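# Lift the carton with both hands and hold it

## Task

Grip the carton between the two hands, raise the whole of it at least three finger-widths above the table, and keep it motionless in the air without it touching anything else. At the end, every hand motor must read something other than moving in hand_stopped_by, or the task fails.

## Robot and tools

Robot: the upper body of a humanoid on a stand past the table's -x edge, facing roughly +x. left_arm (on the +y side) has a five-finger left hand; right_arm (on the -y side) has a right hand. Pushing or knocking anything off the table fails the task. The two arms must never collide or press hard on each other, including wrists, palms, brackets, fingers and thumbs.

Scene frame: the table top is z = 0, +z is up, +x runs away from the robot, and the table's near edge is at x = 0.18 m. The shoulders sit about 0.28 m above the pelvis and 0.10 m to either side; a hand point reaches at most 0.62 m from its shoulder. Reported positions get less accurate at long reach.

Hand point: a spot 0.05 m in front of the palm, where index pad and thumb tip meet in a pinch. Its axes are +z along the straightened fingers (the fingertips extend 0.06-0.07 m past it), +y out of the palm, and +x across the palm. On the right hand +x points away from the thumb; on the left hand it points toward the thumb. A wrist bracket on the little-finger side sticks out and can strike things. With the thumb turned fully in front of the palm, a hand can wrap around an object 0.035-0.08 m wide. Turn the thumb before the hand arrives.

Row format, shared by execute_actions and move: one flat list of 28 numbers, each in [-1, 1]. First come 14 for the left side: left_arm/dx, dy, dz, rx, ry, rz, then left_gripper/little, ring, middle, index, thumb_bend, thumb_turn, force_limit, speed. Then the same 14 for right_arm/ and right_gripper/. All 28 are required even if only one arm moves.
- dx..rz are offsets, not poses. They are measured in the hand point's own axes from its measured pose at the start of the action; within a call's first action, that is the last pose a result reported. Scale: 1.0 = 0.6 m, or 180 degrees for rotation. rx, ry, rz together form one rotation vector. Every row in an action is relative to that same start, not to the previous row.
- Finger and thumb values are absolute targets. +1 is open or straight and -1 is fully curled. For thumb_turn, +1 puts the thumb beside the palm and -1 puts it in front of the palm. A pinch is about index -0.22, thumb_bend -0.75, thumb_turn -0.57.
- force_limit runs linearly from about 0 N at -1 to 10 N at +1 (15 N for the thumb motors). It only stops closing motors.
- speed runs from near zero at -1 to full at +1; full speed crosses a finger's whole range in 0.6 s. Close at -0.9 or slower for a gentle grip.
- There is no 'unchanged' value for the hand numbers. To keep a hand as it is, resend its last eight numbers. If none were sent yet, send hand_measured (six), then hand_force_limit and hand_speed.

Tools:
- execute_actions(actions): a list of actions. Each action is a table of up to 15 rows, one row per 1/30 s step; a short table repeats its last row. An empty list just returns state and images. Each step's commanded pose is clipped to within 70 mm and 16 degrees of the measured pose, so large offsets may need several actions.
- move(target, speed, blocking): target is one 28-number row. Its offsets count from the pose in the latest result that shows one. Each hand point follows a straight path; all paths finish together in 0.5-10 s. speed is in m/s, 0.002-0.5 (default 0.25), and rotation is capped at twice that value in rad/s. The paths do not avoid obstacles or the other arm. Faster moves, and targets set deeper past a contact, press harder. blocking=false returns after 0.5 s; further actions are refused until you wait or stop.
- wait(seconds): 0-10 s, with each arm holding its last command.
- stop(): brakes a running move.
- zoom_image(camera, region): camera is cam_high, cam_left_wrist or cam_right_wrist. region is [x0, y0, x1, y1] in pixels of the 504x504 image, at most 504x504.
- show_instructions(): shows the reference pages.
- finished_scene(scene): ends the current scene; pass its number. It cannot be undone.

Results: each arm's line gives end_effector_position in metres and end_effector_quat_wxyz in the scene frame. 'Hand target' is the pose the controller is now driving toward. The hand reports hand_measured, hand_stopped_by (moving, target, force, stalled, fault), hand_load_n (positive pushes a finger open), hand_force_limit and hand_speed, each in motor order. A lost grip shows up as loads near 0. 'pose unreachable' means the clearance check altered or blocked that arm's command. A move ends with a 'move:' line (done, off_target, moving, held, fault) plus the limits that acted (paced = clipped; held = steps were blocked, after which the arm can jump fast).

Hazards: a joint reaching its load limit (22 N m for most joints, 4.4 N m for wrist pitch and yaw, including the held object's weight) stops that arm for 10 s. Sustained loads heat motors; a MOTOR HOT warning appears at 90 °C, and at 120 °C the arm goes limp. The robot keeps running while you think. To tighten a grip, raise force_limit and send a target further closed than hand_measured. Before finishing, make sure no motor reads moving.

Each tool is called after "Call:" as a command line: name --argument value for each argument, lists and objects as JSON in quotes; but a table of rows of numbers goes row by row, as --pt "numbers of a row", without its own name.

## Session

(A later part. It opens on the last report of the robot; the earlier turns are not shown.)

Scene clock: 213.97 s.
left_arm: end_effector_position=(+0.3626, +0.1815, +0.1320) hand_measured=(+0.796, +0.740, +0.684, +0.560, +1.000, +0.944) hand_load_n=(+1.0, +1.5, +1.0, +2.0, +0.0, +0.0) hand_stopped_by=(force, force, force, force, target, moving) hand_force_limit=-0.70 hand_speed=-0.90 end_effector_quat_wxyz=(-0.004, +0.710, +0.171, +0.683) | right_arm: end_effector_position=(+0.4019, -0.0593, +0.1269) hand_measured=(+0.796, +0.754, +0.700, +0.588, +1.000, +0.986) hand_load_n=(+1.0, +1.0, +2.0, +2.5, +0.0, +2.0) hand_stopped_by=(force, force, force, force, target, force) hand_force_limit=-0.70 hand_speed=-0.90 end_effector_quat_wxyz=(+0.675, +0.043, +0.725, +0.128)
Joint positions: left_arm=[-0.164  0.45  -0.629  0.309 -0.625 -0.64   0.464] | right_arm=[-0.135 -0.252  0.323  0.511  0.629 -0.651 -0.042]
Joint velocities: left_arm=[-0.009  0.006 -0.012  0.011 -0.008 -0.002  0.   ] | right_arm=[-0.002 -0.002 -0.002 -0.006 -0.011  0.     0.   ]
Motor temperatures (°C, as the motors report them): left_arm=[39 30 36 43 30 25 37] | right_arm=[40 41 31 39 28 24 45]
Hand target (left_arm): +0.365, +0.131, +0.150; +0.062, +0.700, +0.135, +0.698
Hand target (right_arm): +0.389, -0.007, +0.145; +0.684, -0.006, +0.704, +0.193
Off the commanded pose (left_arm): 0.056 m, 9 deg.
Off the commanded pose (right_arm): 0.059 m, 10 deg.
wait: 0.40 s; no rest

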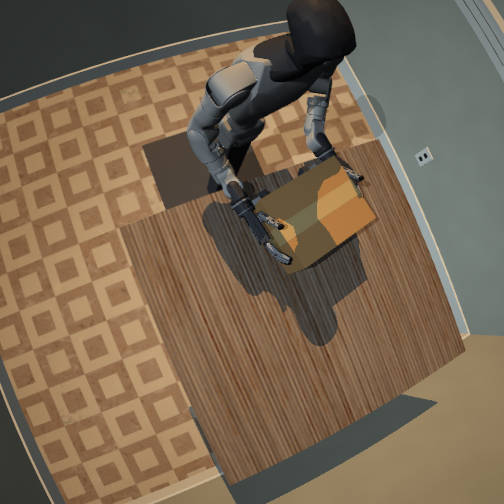

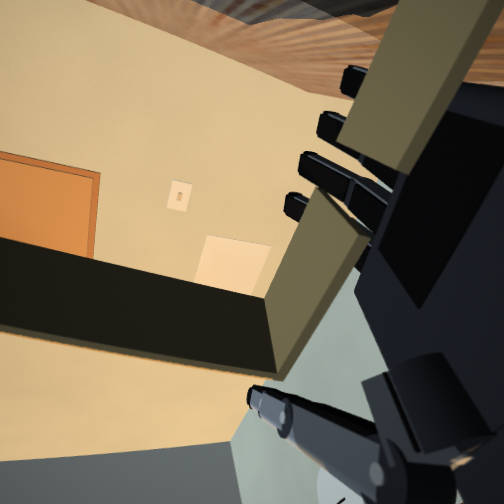

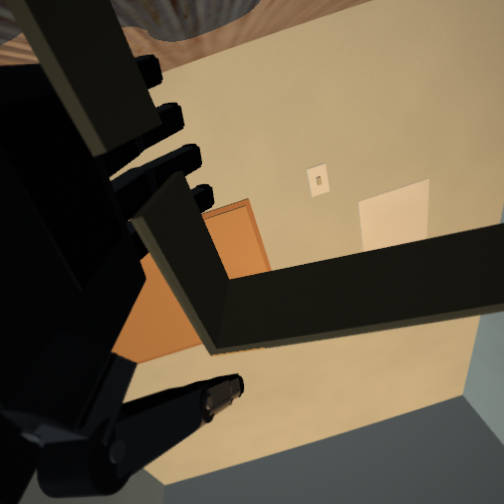

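Call:
execute_actions --actions '[[[0.0086,0.0921,-0.0145,-0.0478,0.004,-0.013,0.55,0.55,0.55,0.55,1,0.85,-0.7,-0.9,-0.0086,0.0981,-0.005,-0.0531,-0.0083,0.0053,0.55,0.55,0.55,0.55,1,0.85,-0.7,-0.9],[0.0097,0.0924,-0.0146,-0.048,0.0047,-0.0131,0.55,0.55,0.55,0.55,1,0.85,-0.7,-0.9,-0.0097,0.0983,-0.0051,-0.0532,-0.009,0.0054,0.55,0.55,0.55,0.55,1,0.85,-0.7,-0.9],[0.0113,0.0928,-0.0148,-0.0482,0.0056,-0.0131,0.55,0.55,0.55,0.55,1,0.85,-0.7,-0.9,-0.0113,0.0985,-0.0052,-0.0534,-0.01,0.0054,0.55,0.55,0.55,0.55,1,0.85,-0.7,-0.9],[0.0132,0.0932,-0.0149,-0.0485,0.0068,-0.0132,0.55,0.55,0.55,0.55,1,0.85,-0.7,-0.9,-0.0132,0.0988,-0.0053,-0.0536,-0.0111,0.0055,0.55,0.55,0.55,0.55,1,0.85,-0.7,-0.9],[0.0152,0.0937,-0.0151,-0.0487,0.0079,-0.0133,0.55,0.55,0.55,0.55,1,0.85,-0.7,-0.9,-0.0152,0.0991,-0.0054,-0.0538,-0.0123,0.0056,0.55,0.55,0.55,0.55,1,0.85,-0.7,-0.9],[0.0171,0.0941,-0.0152,-0.049,0.0091,-0.0133,0.55,0.55,0.55,0.55,1,0.85,-0.7,-0.9,-0.0171,0.0994,-0.0055,-0.054,-0.0135,0.0056,0.55,0.55,0.55,0.55,1,0.85,-0.7,-0.9],[0.0191,0.0946,-0.0154,-0.0493,0.0103,-0.0134,0.55,0.55,0.55,0.55,1,0.85,-0.7,-0.9,-0.0191,0.0997,-0.0056,-0.0542,-0.0146,0.0057,0.55,0.55,0.55,0.55,1,0.85,-0.7,-0.9],[0.021,0.095,-0.0155,-0.0496,0.0114,-0.0135,0.55,0.55,0.55,0.55,1,0.85,-0.7,-0.9,-0.021,0.1,-0.0057,-0.0544,-0.0158,0.0058,0.55,0.55,0.55,0.55,1,0.85,-0.7,-0.9],[0.0229,0.0955,-0.0157,-0.0499,0.0126,-0.0135,0.55,0.55,0.55,0.55,1,0.85,-0.7,-0.9,-0.0229,0.1003,-0.0058,-0.0546,-0.0169,0.0058,0.55,0.55,0.55,0.55,1,0.85,-0.7,-0.9],[0.0247,0.0959,-0.0158,-0.0501,0.0137,-0.0136,0.55,0.55,0.55,0.55,1,0.85,-0.7,-0.9,-0.0247,0.1006,-0.0059,-0.0548,-0.018,0.0059,0.55,0.55,0.55,0.55,1,0.85,-0.7,-0.9],[0.026,0.0962,-0.0159,-0.0503,0.0145,-0.0137,0.55,0.55,0.55,0.55,1,0.85,-0.7,-0.9,-0.026,0.1008,-0.0059,-0.0549,-0.0188,0.006,0.55,0.55,0.55,0.55,1,0.85,-0.7,-0.9],[0.027,0.0964,-0.016,-0.0504,0.0151,-0.0137,0.55,0.55,0.55,0.55,1,0.85,-0.7,-0.9,-0.027,0.1009,-0.006,-0.055,-0.0194,0.006,0.55,0.55,0.55,0.55,1,0.85,-0.7,-0.9],[0.0274,0.0965,-0.016,-0.0505,0.0153,-0.0137,0.55,0.55,0.55,0.55,1,0.85,-0.7,-0.9,-0.0274,0.101,-0.006,-0.055,-0.0196,0.006,0.55,0.55,0.55,0.55,1,0.85,-0.7,-0.9]]]'

Call:
wait --seconds 0.2

Scene clock: 215.20 s.
left_arm: end_effector_position=(+0.3674, +0.1814, +0.1574) hand_measured=(+0.796, +0.740, +0.684, +0.560, +1.000, +0.916) hand_load_n=(+2.0, +1.5, +0.5, +0.5, +0.0, +0.0) hand_stopped_by=(force, force, force, force, target, force) hand_force_limit=-0.70 hand_speed=-0.90 end_effector_quat_wxyz=(+0.006, +0.683, +0.175, +0.709) | right_arm: end_effector_position=(+0.4067, -0.0605, +0.1527) hand_measured=(+0.796, +0.754, +0.700, +0.588, +1.000, +0.986) hand_load_n=(+2.5, +1.5, +1.5, +1.5, +0.0, +0.0) hand_stopped_by=(force, force, force, force, target, force) hand_force_limit=-0.70 hand_speed=-0.90 end_effector_quat_wxyz=(+0.703, +0.048, +0.696, +0.136)
Joint positions: left_arm=[-0.203  0.476 -0.662  0.281 -0.638 -0.689  0.495] | right_arm=[-0.159 -0.285  0.358  0.48   0.662 -0.705 -0.065]
Joint velocities: left_arm=[-0.069  0.064 -0.092 -0.021 -0.003 -0.057  0.092] | right_arm=[-0.048 -0.066  0.141 -0.046  0.06  -0.048 -0.084]
Motor temperatures (°C, as the motors report them): left_arm=[39 30 36 43 30 25 38] | right_arm=[40 41 31 39 28 25 46]
Hand target (left_arm): +0.365, +0.131, +0.163; +0.063, +0.687, +0.133, +0.712
Hand target (right_arm): +0.389, -0.008, +0.158; +0.697, -0.004, +0.689, +0.196
Off the commanded pose (left_arm): 0.053 m, 8 deg.
Off the commanded pose (right_arm): 0.057 m, 9 deg.

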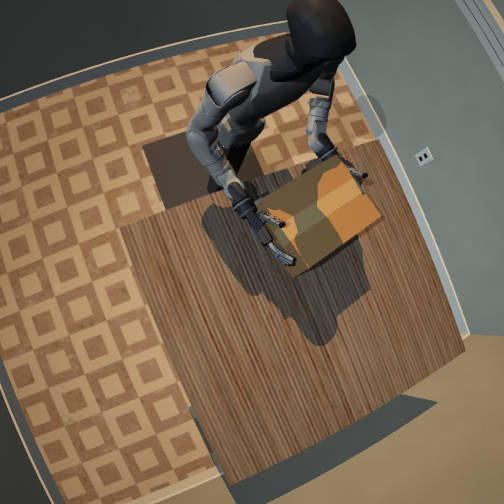

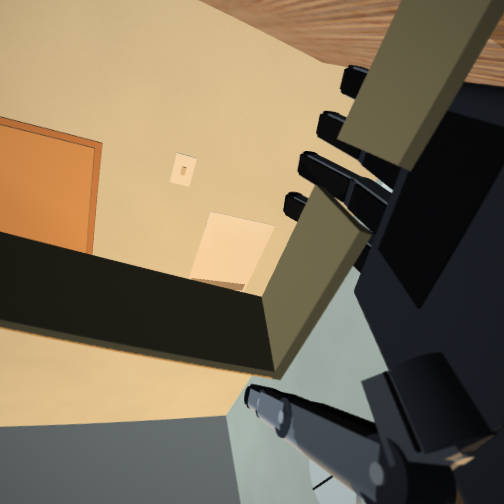

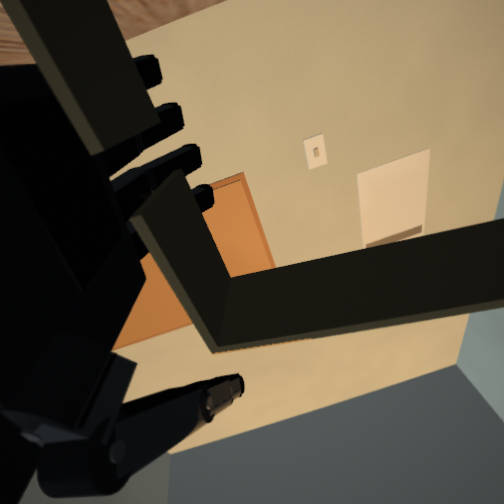

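Scene clock: 215.40 s.
left_arm: end_effector_position=(+0.3670, +0.1809, +0.1564) hand_measured=(+0.796, +0.740, +0.684, +0.560, +1.000, +0.916) hand_load_n=(+2.0, +1.5, +0.5, +0.5, +0.0, +0.0) hand_stopped_by=(force, force, force, force, target, force) hand_force_limit=-0.70 hand_speed=-0.90 end_effector_quat_wxyz=(+0.005, +0.684, +0.175, +0.708) | right_arm: end_effector_position=(+0.4063, -0.0607, +0.1517) hand_measured=(+0.796, +0.754, +0.700, +0.588, +1.000, +0.986) hand_load_n=(+2.5, +1.5, +1.5, +1.5, +0.0, +0.0) hand_stopped_by=(force, force, force, force, target, force) hand_force_limit=-0.70 hand_speed=-0.90 end_effector_quat_wxyz=(+0.702, +0.048, +0.697, +0.136)
Joint positions: left_arm=[-0.204  0.481 -0.671  0.281 -0.639 -0.691  0.503] | right_arm=[-0.158 -0.29   0.367  0.479  0.668 -0.706 -0.071]
Joint velocities: left_arm=[-0.005  0.008  0.    -0.003 -0.008  0.     0.   ] | right_arm=[ 0.002 -0.008  0.011  0.002  0.015  0.     0.   ]
Motor temperatures (°C, as the motors report them): left_arm=[39 30 36 43 30 25 38] | right_arm=[40 41 31 39 28 25 46]
Hand target (left_arm): +0.365, +0.131, +0.163; +0.063, +0.687, +0.133, +0.712
Hand target (right_arm): +0.389, -0.008, +0.158; +0.697, -0.004, +0.689, +0.196
Off the commanded pose (left_arm): 0.053 m, 8 deg.
Off the commanded pose (right_arm): 0.057 m, 9 deg.
wait: 0.20 s; at rest by 0.17 s

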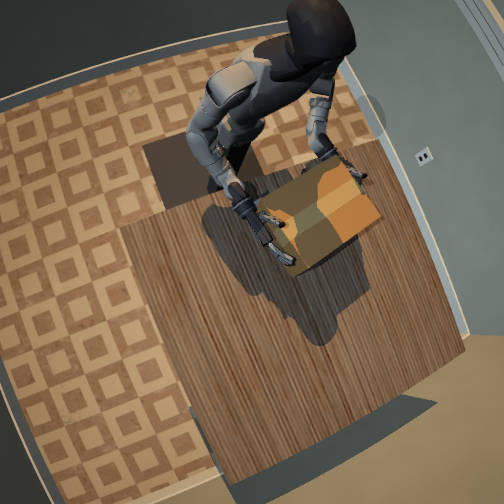

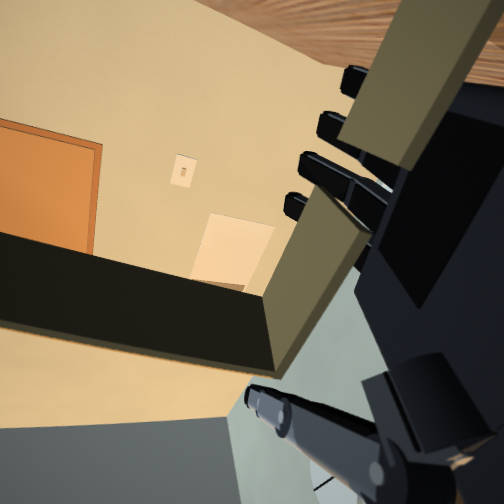

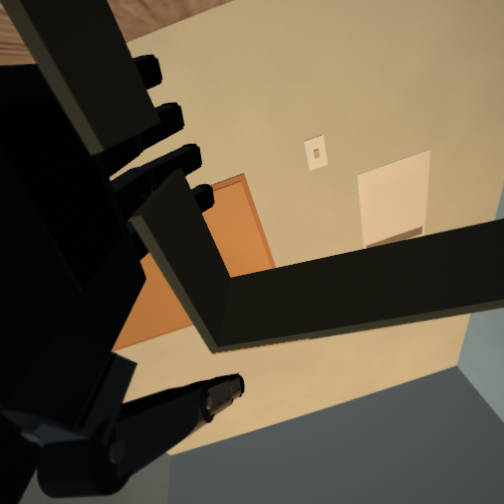

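Call:
execute_actions --actions '[[[-0.0116,0.0848,-0.0197,-0.045,-0.0065,-0.007,0.55,0.55,0.55,0.55,1,0.85,-0.7,-0.9,0.0129,0.0941,-0.0105,-0.0505,0.005,0.004,0.55,0.55,0.55,0.55,1,0.85,-0.7,-0.9],[-0.009,0.0855,-0.0197,-0.045,-0.0065,-0.007,0.55,0.55,0.55,0.55,1,0.85,-0.7,-0.9,0.0103,0.0948,-0.0104,-0.0505,0.005,0.004,0.55,0.55,0.55,0.55,1,0.85,-0.7,-0.9],[-0.0052,0.0865,-0.0197,-0.045,-0.0065,-0.007,0.55,0.55,0.55,0.55,1,0.85,-0.7,-0.9,0.0065,0.0959,-0.0103,-0.0505,0.005,0.004,0.55,0.55,0.55,0.55,1,0.85,-0.7,-0.9],[0,0.0879,-0.0197,-0.045,-0.0065,-0.007,0.55,0.55,0.55,0.55,1,0.85,-0.7,-0.9,0.0013,0.0972,-0.0102,-0.0505,0.005,0.004,0.55,0.55,0.55,0.55,1,0.85,-0.7,-0.9],[0.0058,0.0894,-0.0197,-0.045,-0.0065,-0.007,0.55,0.55,0.55,0.55,1,0.85,-0.7,-0.9,-0.0045,0.0988,-0.01,-0.0505,0.005,0.004,0.55,0.55,0.55,0.55,1,0.85,-0.7,-0.9],[0.0116,0.091,-0.0197,-0.045,-0.0065,-0.007,0.55,0.55,0.55,0.55,1,0.85,-0.7,-0.9,-0.0103,0.1003,-0.0099,-0.0505,0.005,0.004,0.55,0.55,0.55,0.55,1,0.85,-0.7,-0.9],[0.0174,0.0925,-0.0197,-0.045,-0.0065,-0.007,0.55,0.55,0.55,0.55,1,0.85,-0.7,-0.9,-0.0161,0.1018,-0.0097,-0.0505,0.005,0.004,0.55,0.55,0.55,0.55,1,0.85,-0.7,-0.9],[0.0232,0.094,-0.0197,-0.045,-0.0065,-0.007,0.55,0.55,0.55,0.55,1,0.85,-0.7,-0.9,-0.0219,0.1034,-0.0096,-0.0505,0.005,0.004,0.55,0.55,0.55,0.55,1,0.85,-0.7,-0.9],[0.029,0.0956,-0.0197,-0.045,-0.0065,-0.007,0.55,0.55,0.55,0.55,1,0.85,-0.7,-0.9,-0.0277,0.1049,-0.0095,-0.0505,0.005,0.004,0.55,0.55,0.55,0.55,1,0.85,-0.7,-0.9],[0.0348,0.0971,-0.0197,-0.045,-0.0065,-0.007,0.55,0.55,0.55,0.55,1,0.85,-0.7,-0.9,-0.0335,0.1065,-0.0093,-0.0505,0.005,0.004,0.55,0.55,0.55,0.55,1,0.85,-0.7,-0.9],[0.04,0.0984,-0.0197,-0.045,-0.0065,-0.007,0.55,0.55,0.55,0.55,1,0.85,-0.7,-0.9,-0.0386,0.1078,-0.0092,-0.0505,0.005,0.004,0.55,0.55,0.55,0.55,1,0.85,-0.7,-0.9],[0.0445,0.0996,-0.0197,-0.045,-0.0065,-0.007,0.55,0.55,0.55,0.55,1,0.85,-0.7,-0.9,-0.0431,0.109,-0.0091,-0.0505,0.005,0.004,0.55,0.55,0.55,0.55,1,0.85,-0.7,-0.9],[0.0484,0.1007,-0.0197,-0.045,-0.0065,-0.007,0.55,0.55,0.55,0.55,1,0.85,-0.7,-0.9,-0.047,0.11,-0.009,-0.0505,0.005,0.004,0.55,0.55,0.55,0.55,1,0.85,-0.7,-0.9],[0.0506,0.1012,-0.0197,-0.045,-0.0065,-0.007,0.55,0.55,0.55,0.55,1,0.85,-0.7,-0.9,-0.0492,0.1106,-0.0089,-0.0505,0.005,0.004,0.55,0.55,0.55,0.55,1,0.85,-0.7,-0.9],[0.0516,0.1015,-0.0197,-0.045,-0.0065,-0.007,0.55,0.55,0.55,0.55,1,0.85,-0.7,-0.9,-0.0502,0.1109,-0.0089,-0.0505,0.005,0.004,0.55,0.55,0.55,0.55,1,0.85,-0.7,-0.9]]]'

Call:
wait --seconds 0.3

Scene clock: 217.17 s.
left_arm: end_effector_position=(+0.3687, +0.1792, +0.1946) hand_measured=(+0.796, +0.740, +0.684, +0.560, +1.000, +0.916) hand_load_n=(+2.0, +1.5, +0.5, +0.5, +0.0, +0.0) hand_stopped_by=(force, force, force, force, target, force) hand_force_limit=-0.70 hand_speed=-0.90 end_effector_quat_wxyz=(+0.006, +0.679, +0.172, +0.713) | right_arm: end_effector_position=(+0.4078, -0.0583, +0.1895) hand_measured=(+0.796, +0.754, +0.700, +0.588, +1.000, +0.986) hand_load_n=(+2.5, +1.5, +1.5, +1.5, +0.0, +0.0) hand_stopped_by=(force, force, force, force, target, force) hand_force_limit=-0.70 hand_speed=-0.90 end_effector_quat_wxyz=(+0.707, +0.045, +0.692, +0.138)
Joint positions: left_arm=[-0.215  0.624 -0.711 -0.    -0.654 -0.556  0.668] | right_arm=[-0.114 -0.437  0.429  0.166  0.683 -0.566 -0.255]
Joint velocities: left_arm=[-0.091  0.322 -0.077 -0.595 -0.087  0.321  0.363] | right_arm=[ 0.041 -0.364  0.106 -0.683  0.078  0.336 -0.428]
Motor temperatures (°C, as the motors report them): left_arm=[40 30 36 44 30 26 39] | right_arm=[41 41 31 40 28 25 47]
Hand target (left_arm): +0.365, +0.130, +0.203; +0.065, +0.685, +0.131, +0.713
Hand target (right_arm): +0.388, -0.007, +0.198; +0.699, -0.008, +0.688, +0.197
Off the commanded pose (left_arm): 0.051 m, 8 deg.
Off the commanded pose (right_arm): 0.056 m, 9 deg.

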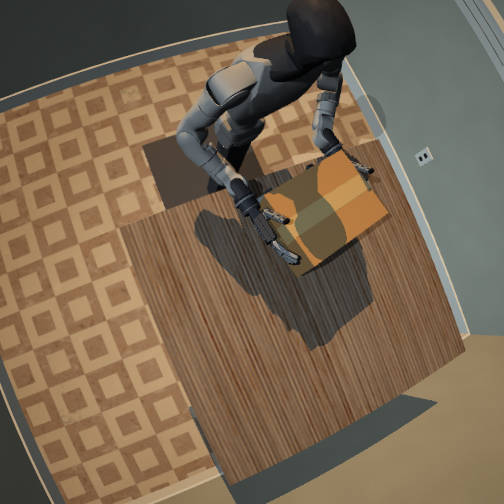

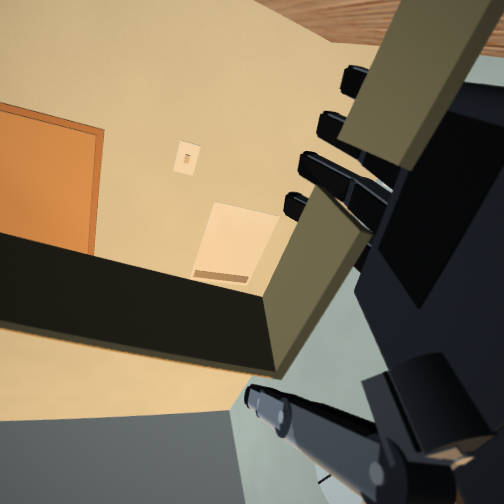

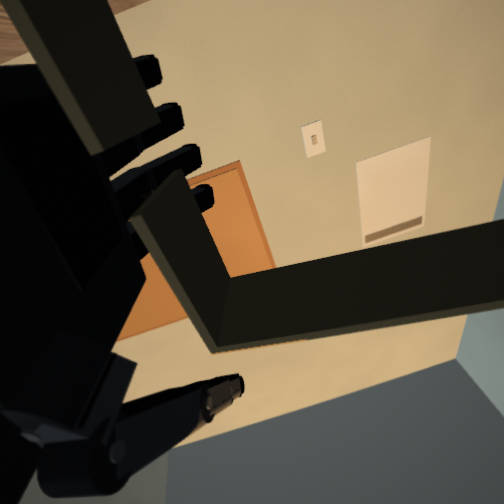

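Scene clock: 217.47 s.
left_arm: end_effector_position=(+0.3695, +0.1785, +0.1972) hand_measured=(+0.796, +0.740, +0.684, +0.560, +1.000, +0.916) hand_load_n=(+1.5, +1.5, +0.5, +0.5, +0.0, +0.0) hand_stopped_by=(force, force, force, force, target, force) hand_force_limit=-0.70 hand_speed=-0.90 end_effector_quat_wxyz=(+0.006, +0.682, +0.171, +0.711) | right_arm: end_effector_position=(+0.4079, -0.0585, +0.1922) hand_measured=(+0.796, +0.754, +0.700, +0.588, +1.000, +0.986) hand_load_n=(+2.0, +1.5, +1.5, +1.5, +0.0, +0.5) hand_stopped_by=(force, force, force, force, target, force) hand_force_limit=-0.70 hand_speed=-0.90 end_effector_quat_wxyz=(+0.704, +0.045, +0.695, +0.137)
Joint positions: left_arm=[-0.221  0.642 -0.719 -0.032 -0.662 -0.534  0.69 ] | right_arm=[-0.109 -0.459  0.438  0.128  0.69  -0.544 -0.283]
Joint velocities: left_arm=[ 0.009 -0.005 -0.008  0.003  0.     0.004  0.   ] | right_arm=[ 0.014 -0.002  0.     0.005  0.     0.002  0.   ]
Motor temperatures (°C, as the motors report them): left_arm=[40 30 36 44 30 26 39] | right_arm=[41 41 31 40 28 25 48]
Hand target (left_arm): +0.365, +0.130, +0.203; +0.065, +0.685, +0.131, +0.713
Hand target (right_arm): +0.388, -0.007, +0.198; +0.699, -0.008, +0.688, +0.197
Off the commanded pose (left_arm): 0.050 m, 8 deg.
Off the commanded pose (right_arm): 0.055 m, 9 deg.
wait: 0.30 s; no rest

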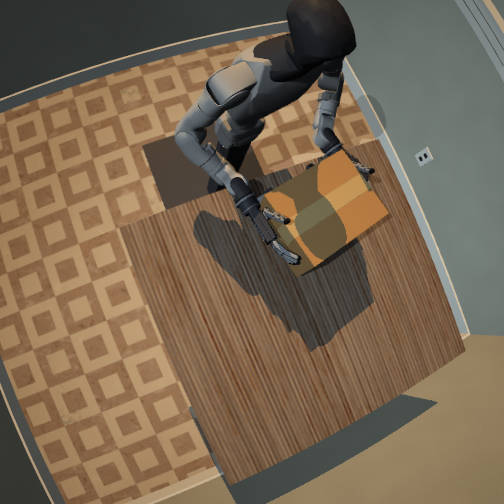

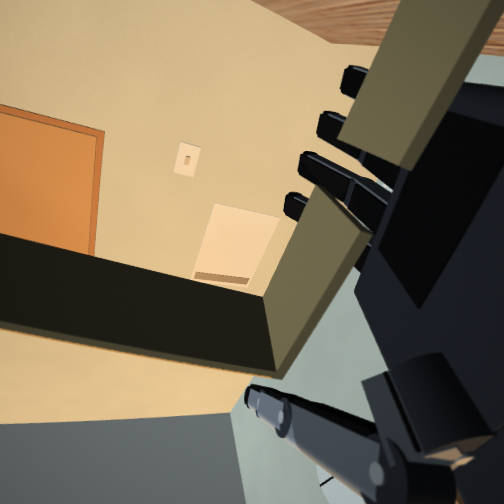

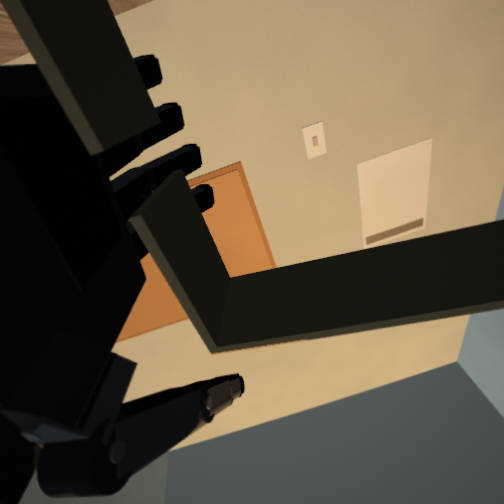

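Call:
execute_actions --actions '[[[-0.0114,0.0801,-0.0223,-0.043,-0.008,-0.0085,0.55,0.55,0.55,0.55,1,0.85,-0.7,-0.9,0.0126,0.0909,-0.013,-0.049,0.0065,0.005,0.55,0.55,0.55,0.55,1,0.85,-0.7,-0.9],[-0.0091,0.0808,-0.0223,-0.0431,-0.008,-0.0085,0.55,0.55,0.55,0.55,1,0.85,-0.7,-0.9,0.0103,0.0916,-0.0129,-0.0491,0.0065,0.005,0.55,0.55,0.55,0.55,1,0.85,-0.7,-0.9],[-0.0057,0.0818,-0.0222,-0.0433,-0.008,-0.0085,0.55,0.55,0.55,0.55,1,0.85,-0.7,-0.9,0.0069,0.0926,-0.0128,-0.0492,0.0065,0.005,0.55,0.55,0.55,0.55,1,0.85,-0.7,-0.9],[-0.0012,0.0832,-0.0222,-0.0435,-0.008,-0.0085,0.55,0.55,0.55,0.55,1,0.85,-0.7,-0.9,0.0024,0.0941,-0.0127,-0.0494,0.0065,0.005,0.55,0.55,0.55,0.55,1,0.85,-0.7,-0.9],[0.0039,0.0848,-0.0221,-0.0437,-0.008,-0.0085,0.55,0.55,0.55,0.55,1,0.85,-0.7,-0.9,-0.0026,0.0957,-0.0125,-0.0496,0.0065,0.005,0.55,0.55,0.55,0.55,1,0.85,-0.7,-0.9],[0.009,0.0864,-0.0221,-0.044,-0.008,-0.0085,0.55,0.55,0.55,0.55,1,0.85,-0.7,-0.9,-0.0077,0.0973,-0.0124,-0.0498,0.0065,0.005,0.55,0.55,0.55,0.55,1,0.85,-0.7,-0.9],[0.0141,0.088,-0.022,-0.0442,-0.008,-0.0085,0.55,0.55,0.55,0.55,1,0.85,-0.7,-0.9,-0.0128,0.0989,-0.0122,-0.0499,0.0065,0.005,0.55,0.55,0.55,0.55,1,0.85,-0.7,-0.9],[0.0191,0.0896,-0.022,-0.0444,-0.008,-0.0085,0.55,0.55,0.55,0.55,1,0.85,-0.7,-0.9,-0.0178,0.1005,-0.012,-0.0501,0.0065,0.005,0.55,0.55,0.55,0.55,1,0.85,-0.7,-0.9],[0.0242,0.0911,-0.0219,-0.0446,-0.008,-0.0085,0.55,0.55,0.55,0.55,1,0.85,-0.7,-0.9,-0.0229,0.1021,-0.0119,-0.0503,0.0065,0.005,0.55,0.55,0.55,0.55,1,0.85,-0.7,-0.9],[0.0293,0.0927,-0.0219,-0.0449,-0.008,-0.0085,0.55,0.55,0.55,0.55,1,0.85,-0.7,-0.9,-0.028,0.1037,-0.0117,-0.0505,0.0065,0.005,0.55,0.55,0.55,0.55,1,0.85,-0.7,-0.9],[0.0338,0.0941,-0.0218,-0.045,-0.008,-0.0085,0.55,0.55,0.55,0.55,1,0.85,-0.7,-0.9,-0.0325,0.1051,-0.0116,-0.0506,0.0065,0.005,0.55,0.55,0.55,0.55,1,0.85,-0.7,-0.9],[0.0378,0.0954,-0.0218,-0.0452,-0.008,-0.0085,0.55,0.55,0.55,0.55,1,0.85,-0.7,-0.9,-0.0364,0.1063,-0.0115,-0.0508,0.0065,0.005,0.55,0.55,0.55,0.55,1,0.85,-0.7,-0.9],[0.0412,0.0964,-0.0217,-0.0454,-0.008,-0.0085,0.55,0.55,0.55,0.55,1,0.85,-0.7,-0.9,-0.0398,0.1074,-0.0114,-0.0509,0.0065,0.005,0.55,0.55,0.55,0.55,1,0.85,-0.7,-0.9],[0.0432,0.097,-0.0217,-0.0455,-0.008,-0.0085,0.55,0.55,0.55,0.55,1,0.85,-0.7,-0.9,-0.0418,0.108,-0.0113,-0.051,0.0065,0.005,0.55,0.55,0.55,0.55,1,0.85,-0.7,-0.9],[0.044,0.0973,-0.0217,-0.0455,-0.008,-0.0085,0.55,0.55,0.55,0.55,1,0.85,-0.7,-0.9,-0.0426,0.1083,-0.0113,-0.051,0.0065,0.005,0.55,0.55,0.55,0.55,1,0.85,-0.7,-0.9]]]'

Call:
wait --seconds 1.5

Scene clock: 218.83 s.
left_arm: end_effector_position=(+0.3708, +0.1768, +0.2306) hand_measured=(+0.796, +0.740, +0.684, +0.560, +1.000, +0.916) hand_load_n=(+1.5, +1.5, +0.5, +1.0, +0.0, +0.5) hand_stopped_by=(force, force, force, force, target, force) hand_force_limit=-0.70 hand_speed=-0.90 end_effector_quat_wxyz=(+0.006, +0.680, +0.170, +0.714) | right_arm: end_effector_position=(+0.4090, -0.0562, +0.2256) hand_measured=(+0.796, +0.754, +0.700, +0.588, +1.000, +0.986) hand_load_n=(+2.0, +1.0, +1.0, +1.5, +0.0, +1.0) hand_stopped_by=(force, force, force, force, target, force) hand_force_limit=-0.70 hand_speed=-0.90 end_effector_quat_wxyz=(+0.707, +0.042, +0.693, +0.138)
Joint positions: left_arm=[-0.266  0.761 -0.743 -0.24  -0.709 -0.428  0.823] | right_arm=[-0.111 -0.597  0.472 -0.098  0.739 -0.443 -0.43 ]
Joint velocities: left_arm=[-0.153  0.225 -0.051 -0.371 -0.126  0.184  0.256] | right_arm=[-0.055 -0.295  0.057 -0.42   0.135  0.168 -0.309]
Motor temperatures (°C, as the motors report them): left_arm=[40 30 36 44 30 26 40] | right_arm=[41 41 31 41 28 25 49]
Hand target (left_arm): +0.365, +0.129, +0.239; +0.068, +0.685, +0.129, +0.714
Hand target (right_arm): +0.388, -0.006, +0.234; +0.698, -0.011, +0.688, +0.199
Off the commanded pose (left_arm): 0.051 m, 8 deg.
Off the commanded pose (right_arm): 0.056 m, 9 deg.

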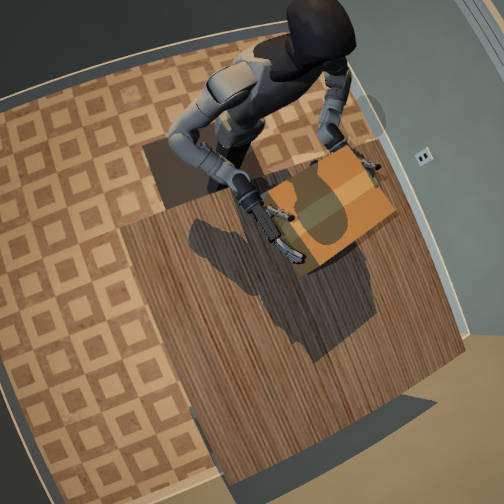

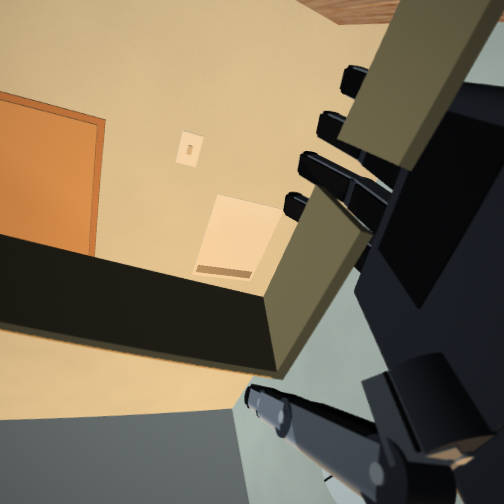

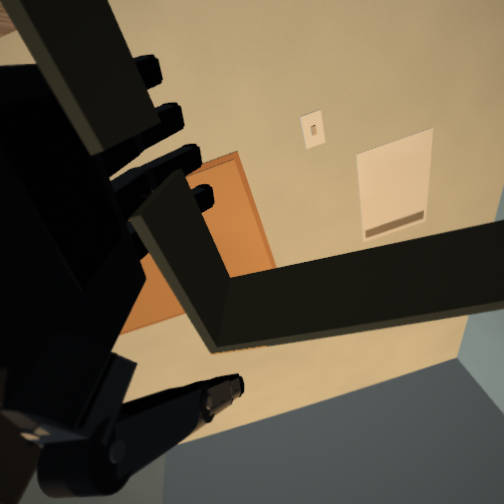

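Scene clock: 220.33 s.
left_arm: end_effector_position=(+0.3715, +0.1769, +0.2334) hand_measured=(+0.796, +0.740, +0.684, +0.560, +1.000, +0.916) hand_load_n=(+1.0, +1.0, +0.5, +1.0, +0.0, +1.0) hand_stopped_by=(force, force, force, force, target, force) hand_force_limit=-0.70 hand_speed=-0.90 end_effector_quat_wxyz=(+0.005, +0.680, +0.171, +0.713) | right_arm: end_effector_position=(+0.4097, -0.0558, +0.2283) hand_measured=(+0.796, +0.754, +0.700, +0.588, +1.000, +0.986) hand_load_n=(+1.5, +1.0, +1.0, +1.0, +0.0, +1.5) hand_stopped_by=(force, force, force, force, target, force) hand_force_limit=-0.70 hand_speed=-0.90 end_effector_quat_wxyz=(+0.706, +0.042, +0.694, +0.137)
Joint positions: left_arm=[-0.276  0.774 -0.749 -0.259 -0.719 -0.418  0.839] | right_arm=[-0.116 -0.615  0.479 -0.119  0.749 -0.432 -0.449]
Joint velocities: left_arm=[-0.003 -0.003  0.014  0.002  0.008  0.     0.   ] | right_arm=[ 0.006 -0.006  0.     0.     0.005  0.     0.   ]
Motor temperatures (°C, as the motors report them): left_arm=[41 30 36 45 30 26 41] | right_arm=[42 41 31 42 28 25 50]
Hand target (left_arm): +0.365, +0.129, +0.239; +0.068, +0.685, +0.129, +0.714
Hand target (right_arm): +0.388, -0.006, +0.234; +0.698, -0.011, +0.688, +0.199
Off the commanded pose (left_arm): 0.050 m, 8 deg.
Off the commanded pose (right_arm): 0.055 m, 9 deg.
wait: 1.50 s; at rest by 0.33 s

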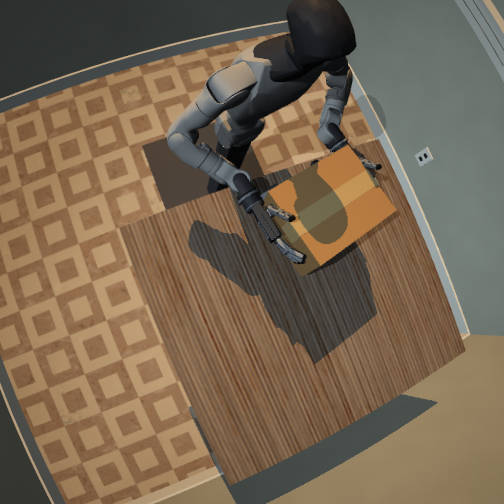

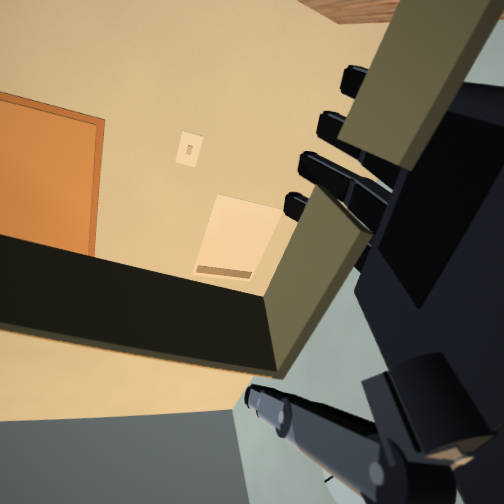

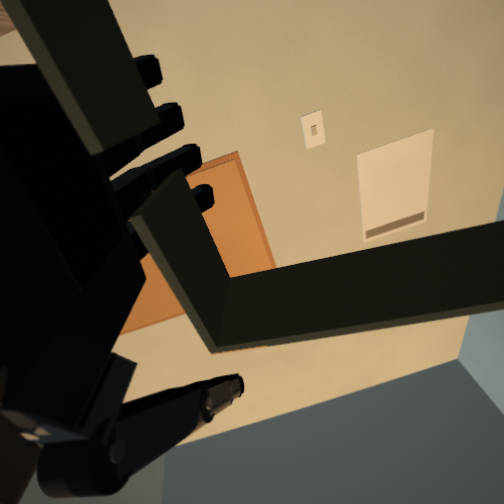

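The carton's lowest edge is about 0.09 m off the table, it is holding still, and it hasn't slipped during this lift.

Call:
finished_scene --scene 2

The scene is finished: the task was done.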